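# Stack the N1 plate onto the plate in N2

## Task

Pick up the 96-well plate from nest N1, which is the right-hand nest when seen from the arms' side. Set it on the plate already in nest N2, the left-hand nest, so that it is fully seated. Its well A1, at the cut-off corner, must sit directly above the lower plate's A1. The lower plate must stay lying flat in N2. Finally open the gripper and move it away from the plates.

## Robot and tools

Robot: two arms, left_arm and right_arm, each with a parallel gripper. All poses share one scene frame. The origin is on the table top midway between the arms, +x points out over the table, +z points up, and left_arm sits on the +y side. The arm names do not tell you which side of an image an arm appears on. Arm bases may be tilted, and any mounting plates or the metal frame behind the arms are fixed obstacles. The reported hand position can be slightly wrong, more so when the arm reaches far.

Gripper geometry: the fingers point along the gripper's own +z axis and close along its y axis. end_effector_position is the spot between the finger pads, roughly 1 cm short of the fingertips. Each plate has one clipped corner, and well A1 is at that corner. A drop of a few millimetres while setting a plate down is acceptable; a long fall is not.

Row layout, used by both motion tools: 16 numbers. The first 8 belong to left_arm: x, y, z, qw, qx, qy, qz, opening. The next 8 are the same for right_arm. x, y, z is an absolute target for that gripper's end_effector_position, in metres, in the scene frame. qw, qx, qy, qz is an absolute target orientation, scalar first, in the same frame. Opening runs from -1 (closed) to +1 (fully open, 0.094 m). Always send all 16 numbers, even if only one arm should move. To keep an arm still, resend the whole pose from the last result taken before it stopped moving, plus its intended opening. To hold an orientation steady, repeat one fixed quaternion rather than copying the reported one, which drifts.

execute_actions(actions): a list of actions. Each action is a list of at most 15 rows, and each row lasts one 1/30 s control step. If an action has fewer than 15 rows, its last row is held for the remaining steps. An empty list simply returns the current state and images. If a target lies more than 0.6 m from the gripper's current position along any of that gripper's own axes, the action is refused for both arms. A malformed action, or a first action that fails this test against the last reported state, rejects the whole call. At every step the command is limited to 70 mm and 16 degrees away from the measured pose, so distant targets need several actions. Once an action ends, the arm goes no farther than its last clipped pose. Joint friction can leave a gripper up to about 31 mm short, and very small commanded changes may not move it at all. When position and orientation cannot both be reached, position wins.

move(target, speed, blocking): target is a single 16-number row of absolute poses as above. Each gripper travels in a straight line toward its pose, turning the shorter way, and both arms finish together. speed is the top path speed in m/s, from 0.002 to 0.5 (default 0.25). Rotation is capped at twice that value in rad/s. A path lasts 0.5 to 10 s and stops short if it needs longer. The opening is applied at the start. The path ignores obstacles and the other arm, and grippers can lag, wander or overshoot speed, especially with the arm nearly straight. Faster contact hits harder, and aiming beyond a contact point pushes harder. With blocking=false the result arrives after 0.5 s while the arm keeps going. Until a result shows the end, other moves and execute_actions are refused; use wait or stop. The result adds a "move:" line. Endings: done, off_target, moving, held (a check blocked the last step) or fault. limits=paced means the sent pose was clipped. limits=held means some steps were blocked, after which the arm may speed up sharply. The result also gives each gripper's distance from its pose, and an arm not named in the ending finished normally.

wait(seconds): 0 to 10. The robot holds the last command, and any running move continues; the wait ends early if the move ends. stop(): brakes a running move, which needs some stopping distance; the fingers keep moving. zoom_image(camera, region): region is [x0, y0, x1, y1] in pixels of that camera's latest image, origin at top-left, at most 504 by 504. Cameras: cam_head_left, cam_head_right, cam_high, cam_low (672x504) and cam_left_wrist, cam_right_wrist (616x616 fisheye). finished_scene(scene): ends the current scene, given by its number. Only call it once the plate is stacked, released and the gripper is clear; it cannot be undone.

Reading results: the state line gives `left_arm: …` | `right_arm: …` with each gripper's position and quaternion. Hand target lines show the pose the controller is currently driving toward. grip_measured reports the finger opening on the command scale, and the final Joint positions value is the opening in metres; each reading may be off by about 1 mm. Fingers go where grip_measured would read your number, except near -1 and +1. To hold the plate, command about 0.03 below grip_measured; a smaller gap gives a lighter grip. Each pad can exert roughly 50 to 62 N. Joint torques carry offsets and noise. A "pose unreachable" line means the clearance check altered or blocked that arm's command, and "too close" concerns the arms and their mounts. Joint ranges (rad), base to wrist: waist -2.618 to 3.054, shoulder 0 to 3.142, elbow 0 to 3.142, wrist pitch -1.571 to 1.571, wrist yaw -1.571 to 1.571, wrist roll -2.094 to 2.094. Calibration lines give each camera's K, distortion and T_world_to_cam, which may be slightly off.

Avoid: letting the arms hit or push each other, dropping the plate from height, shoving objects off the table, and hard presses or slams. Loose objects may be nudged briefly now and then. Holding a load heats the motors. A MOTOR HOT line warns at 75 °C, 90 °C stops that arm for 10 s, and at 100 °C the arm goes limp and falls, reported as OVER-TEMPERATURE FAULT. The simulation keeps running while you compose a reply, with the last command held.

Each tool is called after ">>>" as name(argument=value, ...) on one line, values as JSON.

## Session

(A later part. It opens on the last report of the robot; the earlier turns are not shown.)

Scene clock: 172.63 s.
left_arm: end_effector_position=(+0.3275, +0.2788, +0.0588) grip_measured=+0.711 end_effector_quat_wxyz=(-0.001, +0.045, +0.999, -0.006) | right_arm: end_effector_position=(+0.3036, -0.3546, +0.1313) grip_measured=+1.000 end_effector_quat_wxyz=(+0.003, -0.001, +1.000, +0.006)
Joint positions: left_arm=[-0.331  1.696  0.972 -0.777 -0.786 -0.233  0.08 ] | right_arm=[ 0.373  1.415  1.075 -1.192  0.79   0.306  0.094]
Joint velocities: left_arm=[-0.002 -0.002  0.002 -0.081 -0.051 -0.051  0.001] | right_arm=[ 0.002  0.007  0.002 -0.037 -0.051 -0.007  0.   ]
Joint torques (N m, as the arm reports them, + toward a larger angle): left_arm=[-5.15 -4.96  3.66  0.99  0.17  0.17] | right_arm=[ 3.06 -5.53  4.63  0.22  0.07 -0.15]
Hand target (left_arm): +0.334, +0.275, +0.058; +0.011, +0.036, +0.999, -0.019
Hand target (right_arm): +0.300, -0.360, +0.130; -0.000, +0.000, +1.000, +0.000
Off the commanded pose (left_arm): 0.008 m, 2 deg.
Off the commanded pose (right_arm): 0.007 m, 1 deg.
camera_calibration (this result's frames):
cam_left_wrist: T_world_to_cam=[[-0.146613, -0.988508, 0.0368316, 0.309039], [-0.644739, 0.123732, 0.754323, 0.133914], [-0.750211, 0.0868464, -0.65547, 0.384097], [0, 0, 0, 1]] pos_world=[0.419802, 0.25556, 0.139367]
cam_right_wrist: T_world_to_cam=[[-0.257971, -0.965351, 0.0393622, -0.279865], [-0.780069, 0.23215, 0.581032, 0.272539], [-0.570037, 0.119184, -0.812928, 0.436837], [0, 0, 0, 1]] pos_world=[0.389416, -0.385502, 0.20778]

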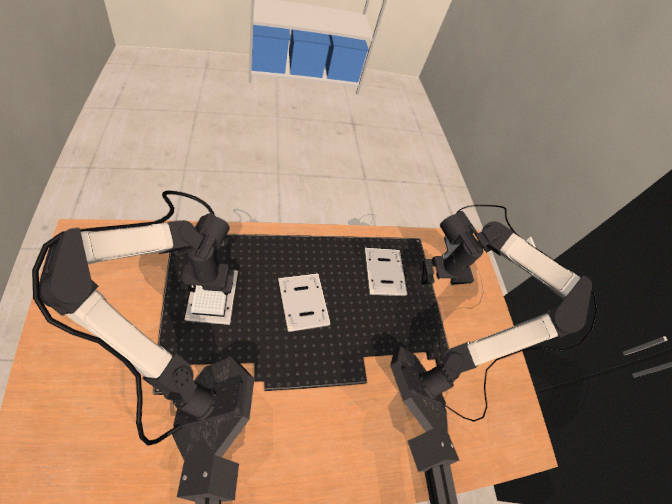

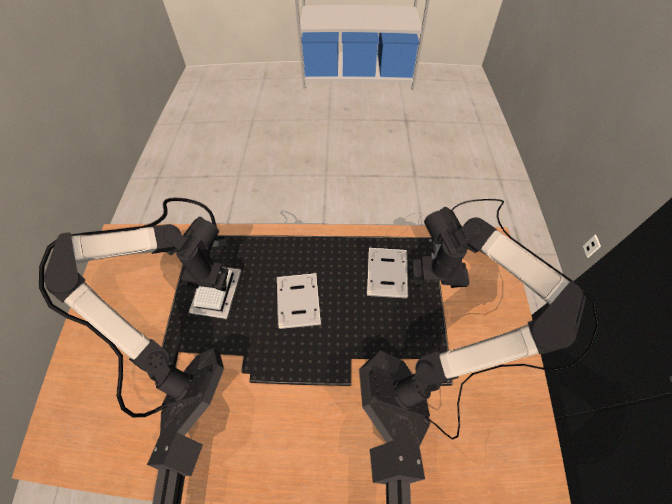

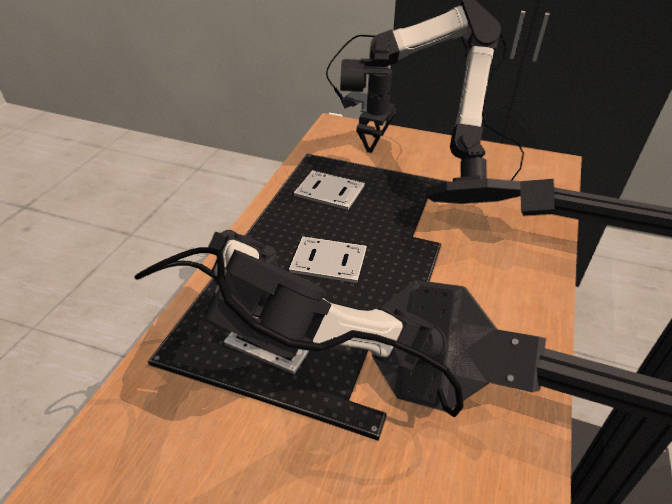

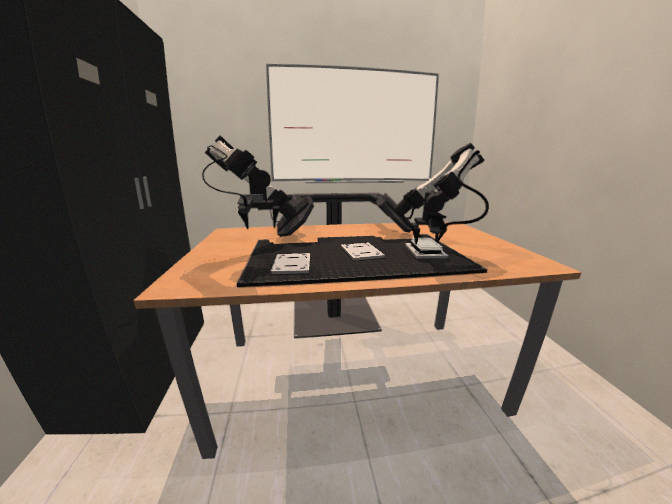

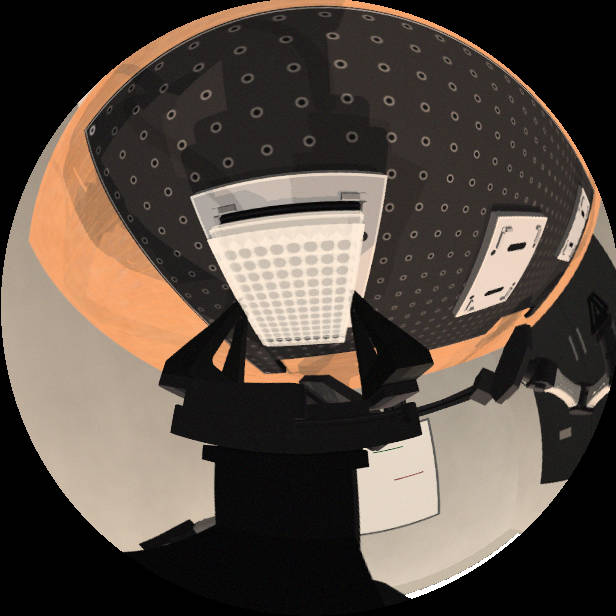

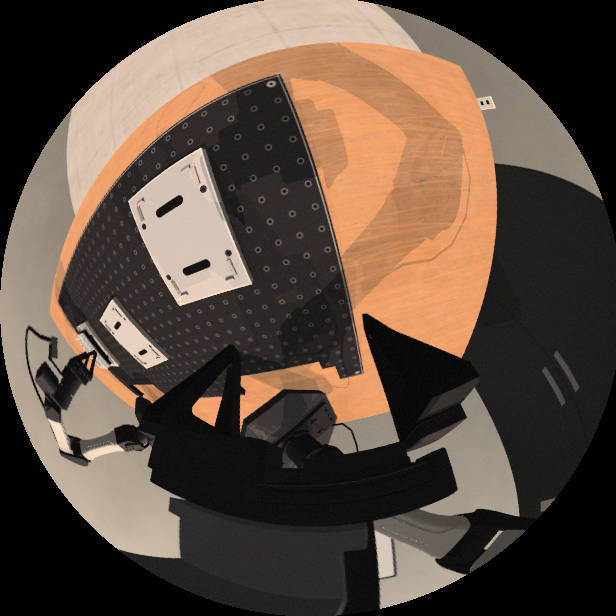

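In contact, maybe engaged. Release and inspect.

>>> execute_actions(actions=[[[0.328,0.278,0.060,-0.003,0.045,0.999,-0.008,0.68,0.3,-0.36,0.13,0,0,1,0,1]],[[0.328,0.278,0.060,-0.003,0.045,0.999,-0.008,0.76,0.3,-0.36,0.13,0,0,1,0,1]],[[0.328,0.278,0.060,-0.003,0.045,0.999,-0.008,1,0.3,-0.36,0.13,0,0,1,0,1]]])

>>> zoom_image(camera="cam_left_wrist", region=[170,150,420,370])

>>> move(target=[0.328,0.278,0.12,0,0.045,0.999,-0.008,1,0.3,-0.36,0.13,0,0,1,0,1], speed=0.05)

>>> move(target=[0.24,0.17,0.17,0,0.045,0.999,-0.008,1,0.3,-0.36,0.13,0,0,1,0,1], speed=0.12)

>>> zoom_image(camera="cam_high", region=[205,285,335,385])

>>> zoom_image(camera="cam_low", region=[395,225,455,265])

Scene clock: 180.80 s.
left_arm: end_effector_position=(+0.3272, +0.2787, +0.0593) grip_measured=+1.000 end_effector_quat_wxyz=(-0.001, +0.047, +0.999, -0.005) | right_arm: end_effector_position=(+0.3036, -0.3546, +0.1313) grip_measured=+1.000 end_effector_quat_wxyz=(+0.003, -0.001, +1.000, +0.006)
Joint positions: left_arm=[-0.334  1.696  0.972 -0.779 -0.788 -0.234  0.094] | right_arm=[ 0.373  1.415  1.075 -1.192  0.79   0.306  0.094]
Joint velocities: left_arm=[-0.007  0.007 -0.002 -0.081  0.007 -0.051  0.   ] | right_arm=[-0.007 -0.007 -0.002  0.022 -0.037  0.037  0.   ]
Joint torques (N m, as the arm reports them, + toward a larger angle): left_arm=[-5.93 -4.27  4.72  0.25  0.04 -0.09] | right_arm=[ 3.06 -5.54  4.61  0.22  0.07 -0.15]
Hand target (left_arm): +0.328, +0.278, +0.060; -0.003, +0.045, +0.999, -0.008
Hand target (right_arm): +0.300, -0.360, +0.130; -0.000, +0.000, +1.000, +0.000
Off the commanded pose (left_arm): 0.001 m, 0 deg.
Off the commanded pose (right_arm): 0.007 m, 1 deg.
camera_calibration (this result's frames):
cam_left_wrist: T_world_to_cam=[[-0.148957, -0.988222, 0.0350638, 0.309711], [-0.644696, 0.123941, 0.754324, 0.133325], [-0.749786, 0.089756, -0.655565, 0.383248], [0, 0, 0, 1]] pos_world=[0.419441, 0.25514, 0.139814]
cam_right_wrist: T_world_to_cam=[[-0.257971, -0.965351, 0.0393622, -0.279865], [-0.780069, 0.23215, 0.581032, 0.272539], [-0.570037, 0.119184, -0.812928, 0.436837], [0, 0, 0, 1]] pos_world=[0.389416, -0.385502, 0.20778]

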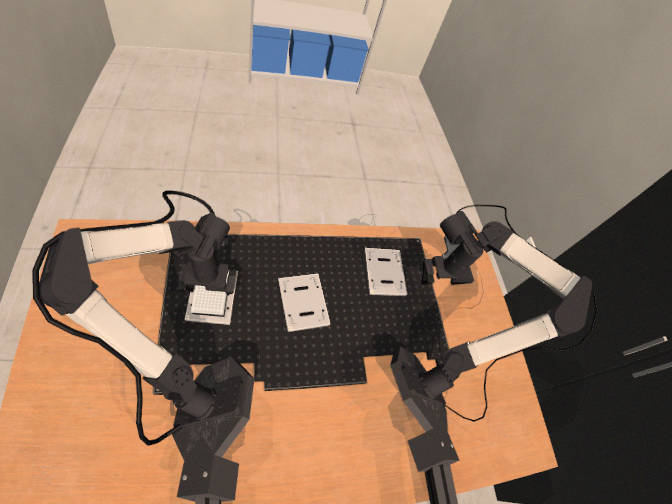

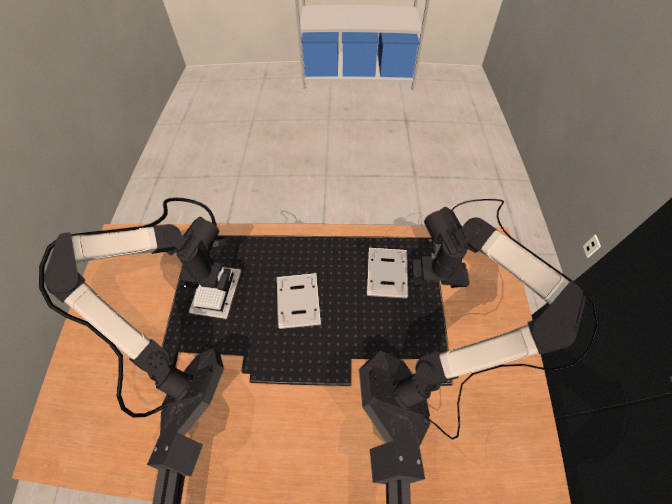

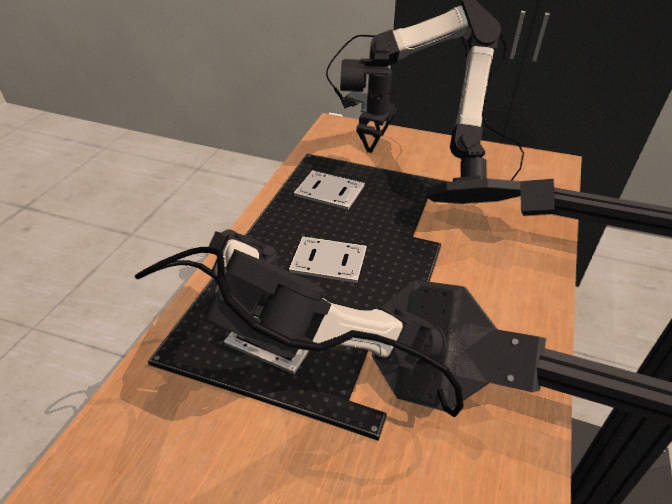

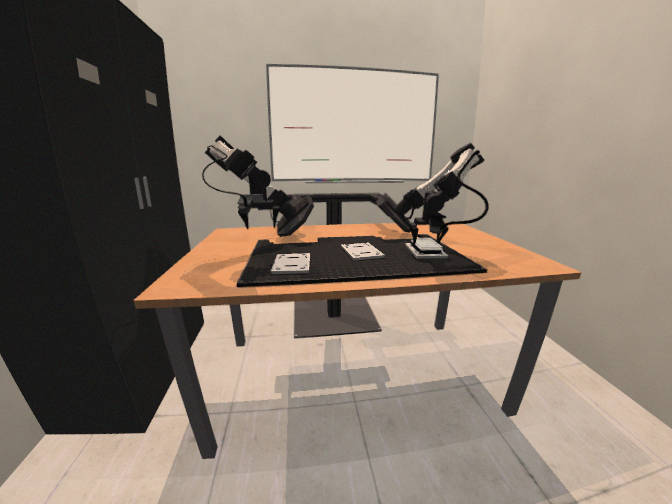

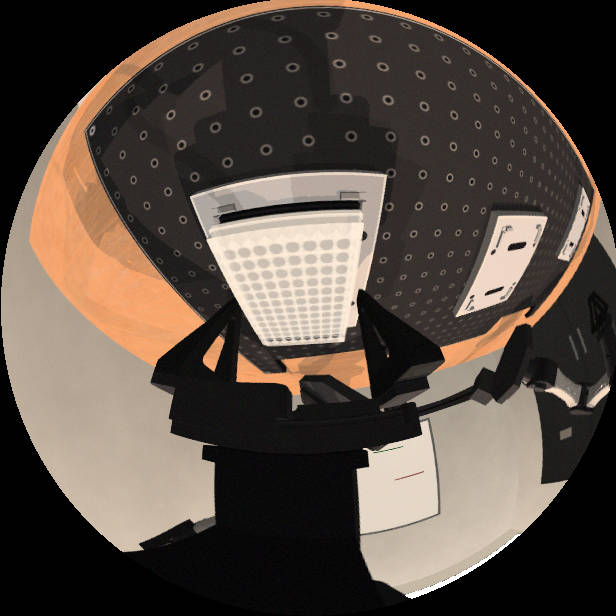

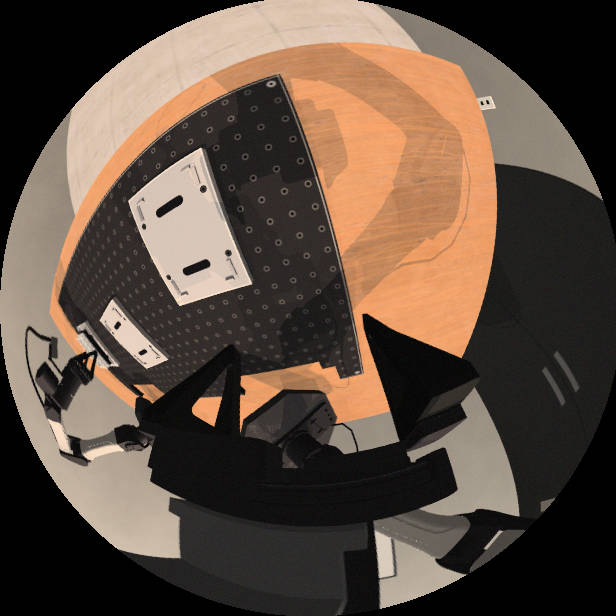

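Region (170, 150, 420, 370) of cam_left_wrist's 616x616 image, scaled by 2.016, with more detail than that image has; it fills the top 444 rows of this view, and the rest is white.

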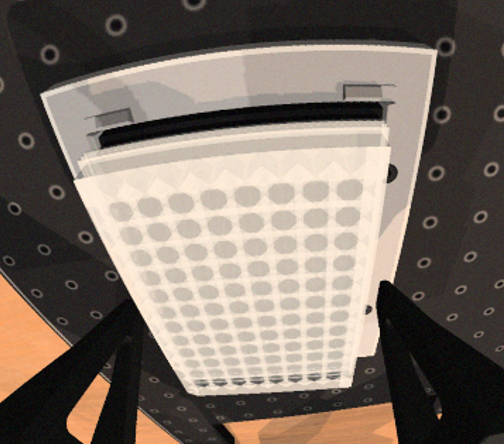

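Scene clock: 182.50 s.
left_arm: end_effector_position=(+0.3226, +0.2751, +0.1113) grip_measured=+1.000 end_effector_quat_wxyz=(-0.006, +0.056, +0.998, -0.002) | right_arm: end_effector_position=(+0.3036, -0.3546, +0.1313) grip_measured=+1.000 end_effector_quat_wxyz=(+0.003, -0.001, +1.000, +0.006)
Joint positions: left_arm=[-0.481  1.687  1.1   -1.081 -0.788 -0.435  0.094] | right_arm=[ 0.373  1.415  1.075 -1.192  0.79   0.306  0.094]
Joint velocities: left_arm=[ 0.007 -0.002  0.002 -0.007 -0.022 -0.066  0.   ] | right_arm=[-0.027 -0.022  0.012  0.037 -0.051 -0.037  0.   ]
Joint torques (N m, as the arm reports them, + toward a larger angle): left_arm=[-6.54 -5.27  6.28  0.13  0.04 -0.14] | right_arm=[ 3.07 -5.53  4.61  0.22  0.07 -0.15]
Hand target (left_arm): +0.327, +0.278, +0.120; +0.001, +0.045, +0.999, -0.010
Hand target (right_arm): +0.300, -0.360, +0.130; -0.000, +0.000, +1.000, +0.000
Off the commanded pose (left_arm): 0.011 m, 2 deg.
Off the commanded pose (right_arm): 0.007 m, 1 deg.
move: off_target (left_arm)
camera_calibration (this result's frames):
cam_left_wrist: T_world_to_cam=[[-0.167364, -0.985436, 0.0300737, 0.309367], [-0.63549, 0.131151, 0.760889, 0.0858478], [-0.753752, 0.108234, -0.648184, 0.409561], [0, 0, 0, 1]] pos_world=[0.41504, 0.249274, 0.190847]
cam_right_wrist: T_world_to_cam=[[-0.257971, -0.965351, 0.0393622, -0.279865], [-0.780069, 0.23215, 0.581032, 0.272539], [-0.570037, 0.119184, -0.812928, 0.436837], [0, 0, 0, 1]] pos_world=[0.389416, -0.385502, 0.20778]

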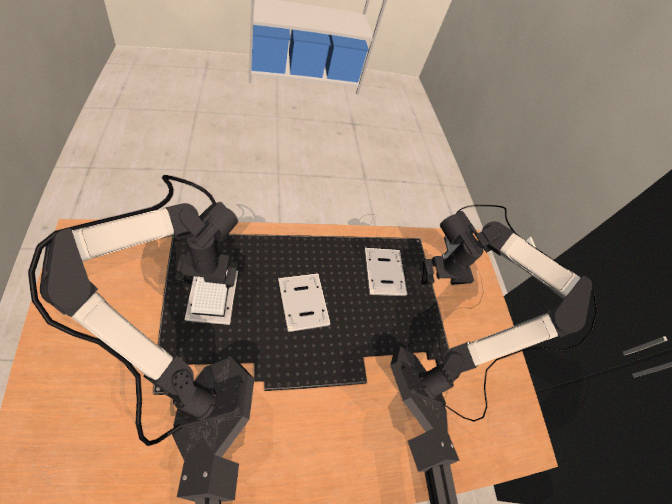

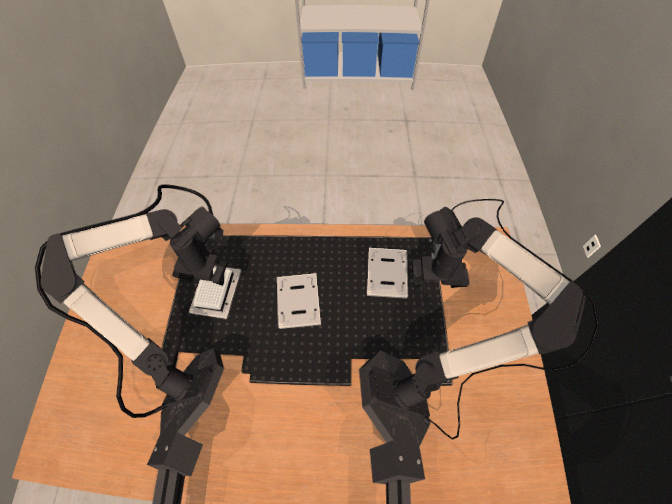

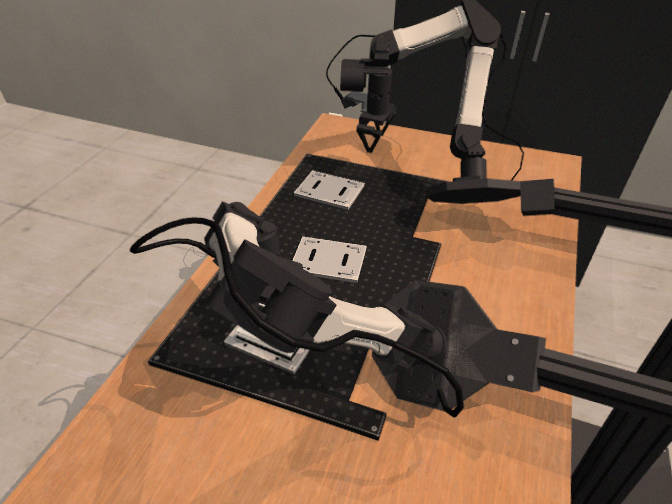

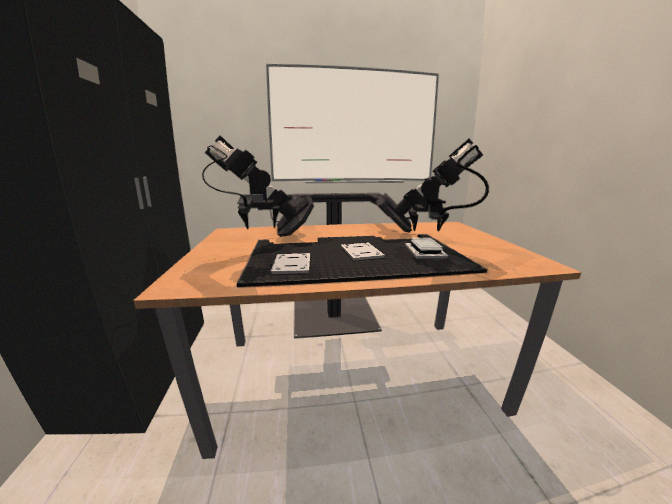

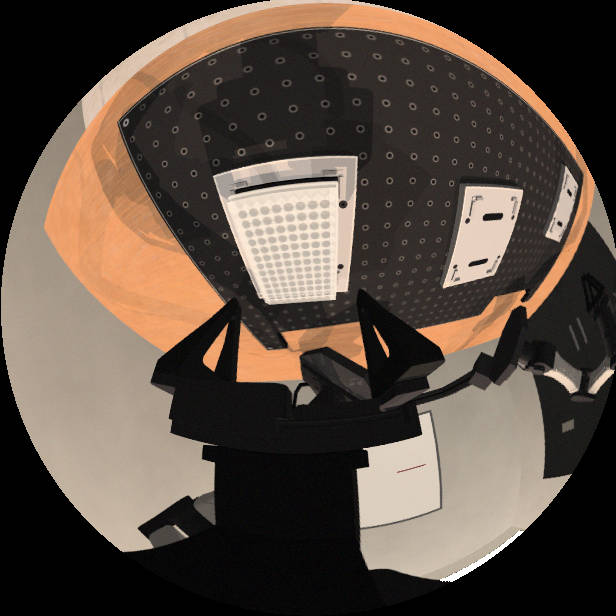

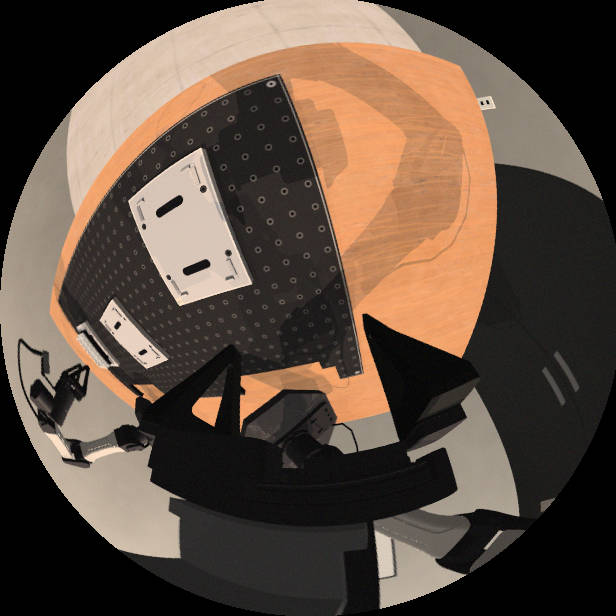

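Scene clock: 184.20 s.
left_arm: end_effector_position=(+0.2410, +0.1693, +0.1693) grip_measured=+1.000 end_effector_quat_wxyz=(+0.008, +0.045, +0.999, -0.021) | right_arm: end_effector_position=(+0.3036, -0.3546, +0.1313) grip_measured=+1.000 end_effector_quat_wxyz=(+0.003, -0.001, +1.000, +0.006)
Joint positions: left_arm=[-0.959  1.886  1.1   -1.23  -0.646 -1.03   0.094] | right_arm=[ 0.373  1.415  1.075 -1.192  0.79   0.306  0.094]
Joint velocities: left_arm=[ 0.002 -0.007  0.007 -0.066  0.007  0.007  0.   ] | right_arm=[-0.012 -0.007 -0.012  0.022 -0.022  0.037  0.   ]
Joint torques (N m, as the arm reports them, + toward a larger angle): left_arm=[-5.93 -1.98  6.49  0.26 -0.02 -0.13] | right_arm=[ 3.06 -5.52  4.62  0.22  0.07 -0.15]
Hand target (left_arm): +0.239, +0.168, +0.170; +0.000, +0.046, +0.999, -0.016
Hand target (right_arm): +0.300, -0.360, +0.130; -0.000, +0.000, +1.000, +0.000
Off the commanded pose (left_arm): 0.001 m, 2 deg.
Off the commanded pose (right_arm): 0.007 m, 1 deg.
move: done
camera_calibration (this result's frames):
cam_left_wrist: T_world_to_cam=[[-0.146291, -0.987063, 0.0656139, 0.178892], [-0.656897, 0.146522, 0.739606, 0.00989623], [-0.739652, 0.0650963, -0.669834, 0.404776], [0, 0, 0, 1]] pos_world=[0.332065, 0.148778, 0.252076]
cam_right_wrist: T_world_to_cam=[[-0.257971, -0.965351, 0.0393622, -0.279865], [-0.780069, 0.23215, 0.581032, 0.272539], [-0.570037, 0.119184, -0.812928, 0.436837], [0, 0, 0, 1]] pos_world=[0.389416, -0.385502, 0.20778]

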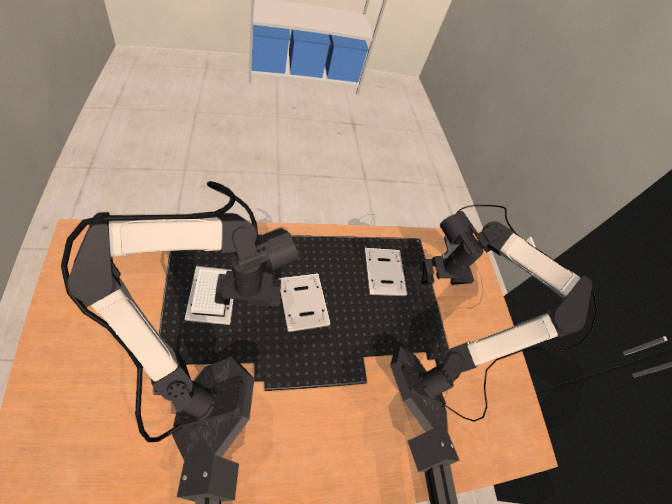

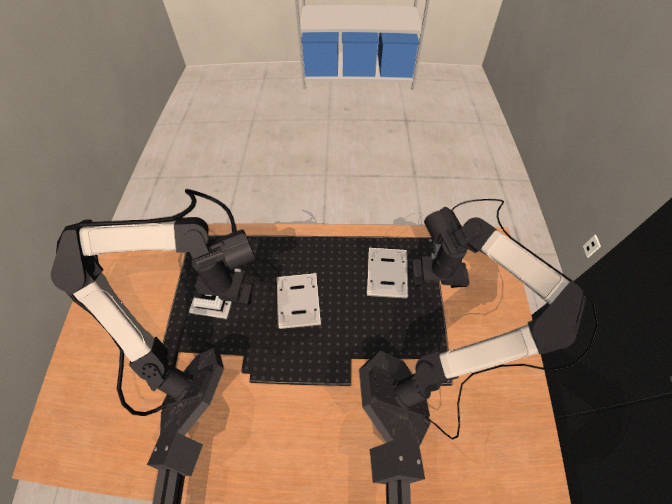

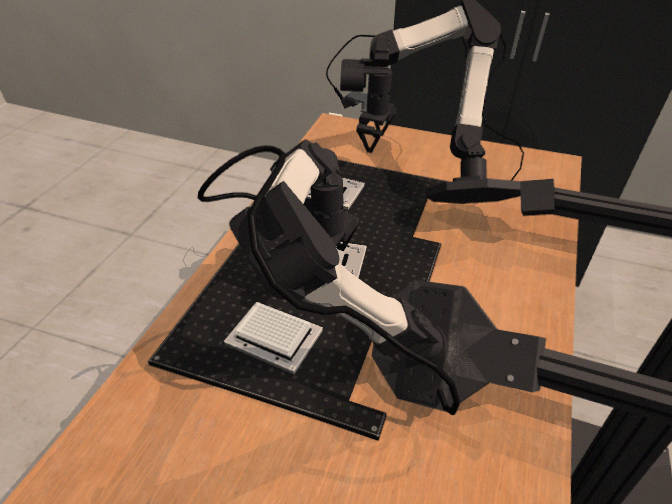

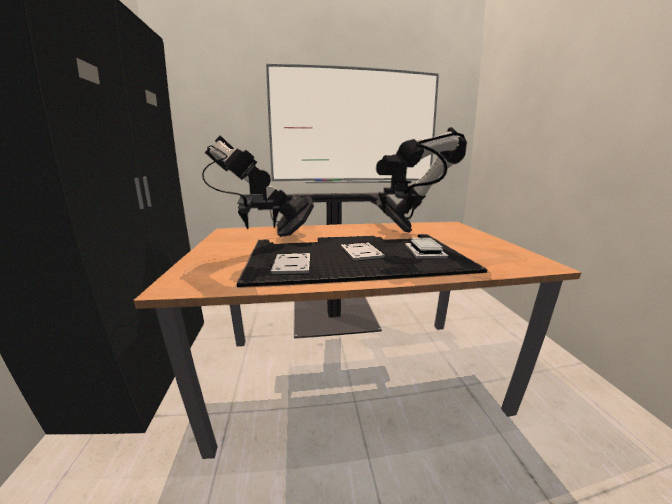

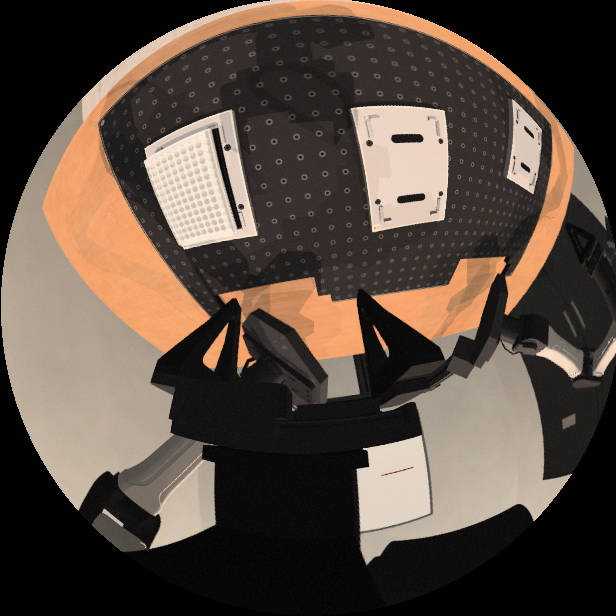

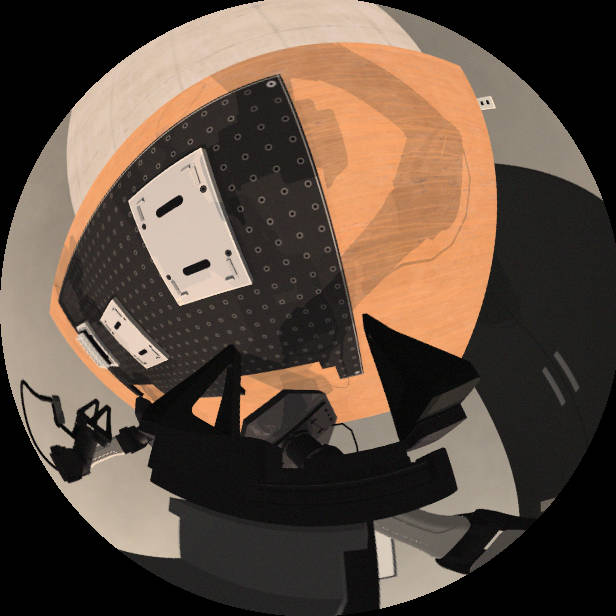

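Region (205, 285, 335, 385) of cam_high's 672x504 image, scaled by 3.877, with more detail than that image has; it fills the top 388 rows of this view, and the rest is white.

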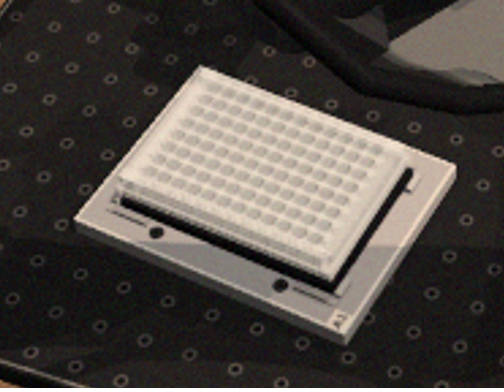

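Region (395, 225, 455, 265) of cam_low's 672x504 image, scaled by 8.400, with more detail than that image has.

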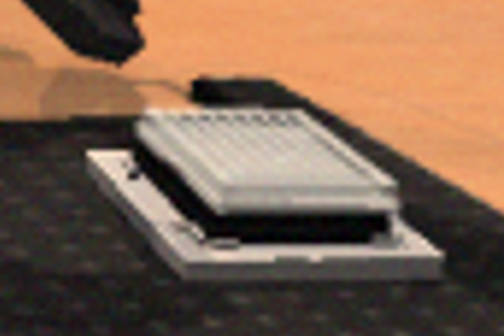

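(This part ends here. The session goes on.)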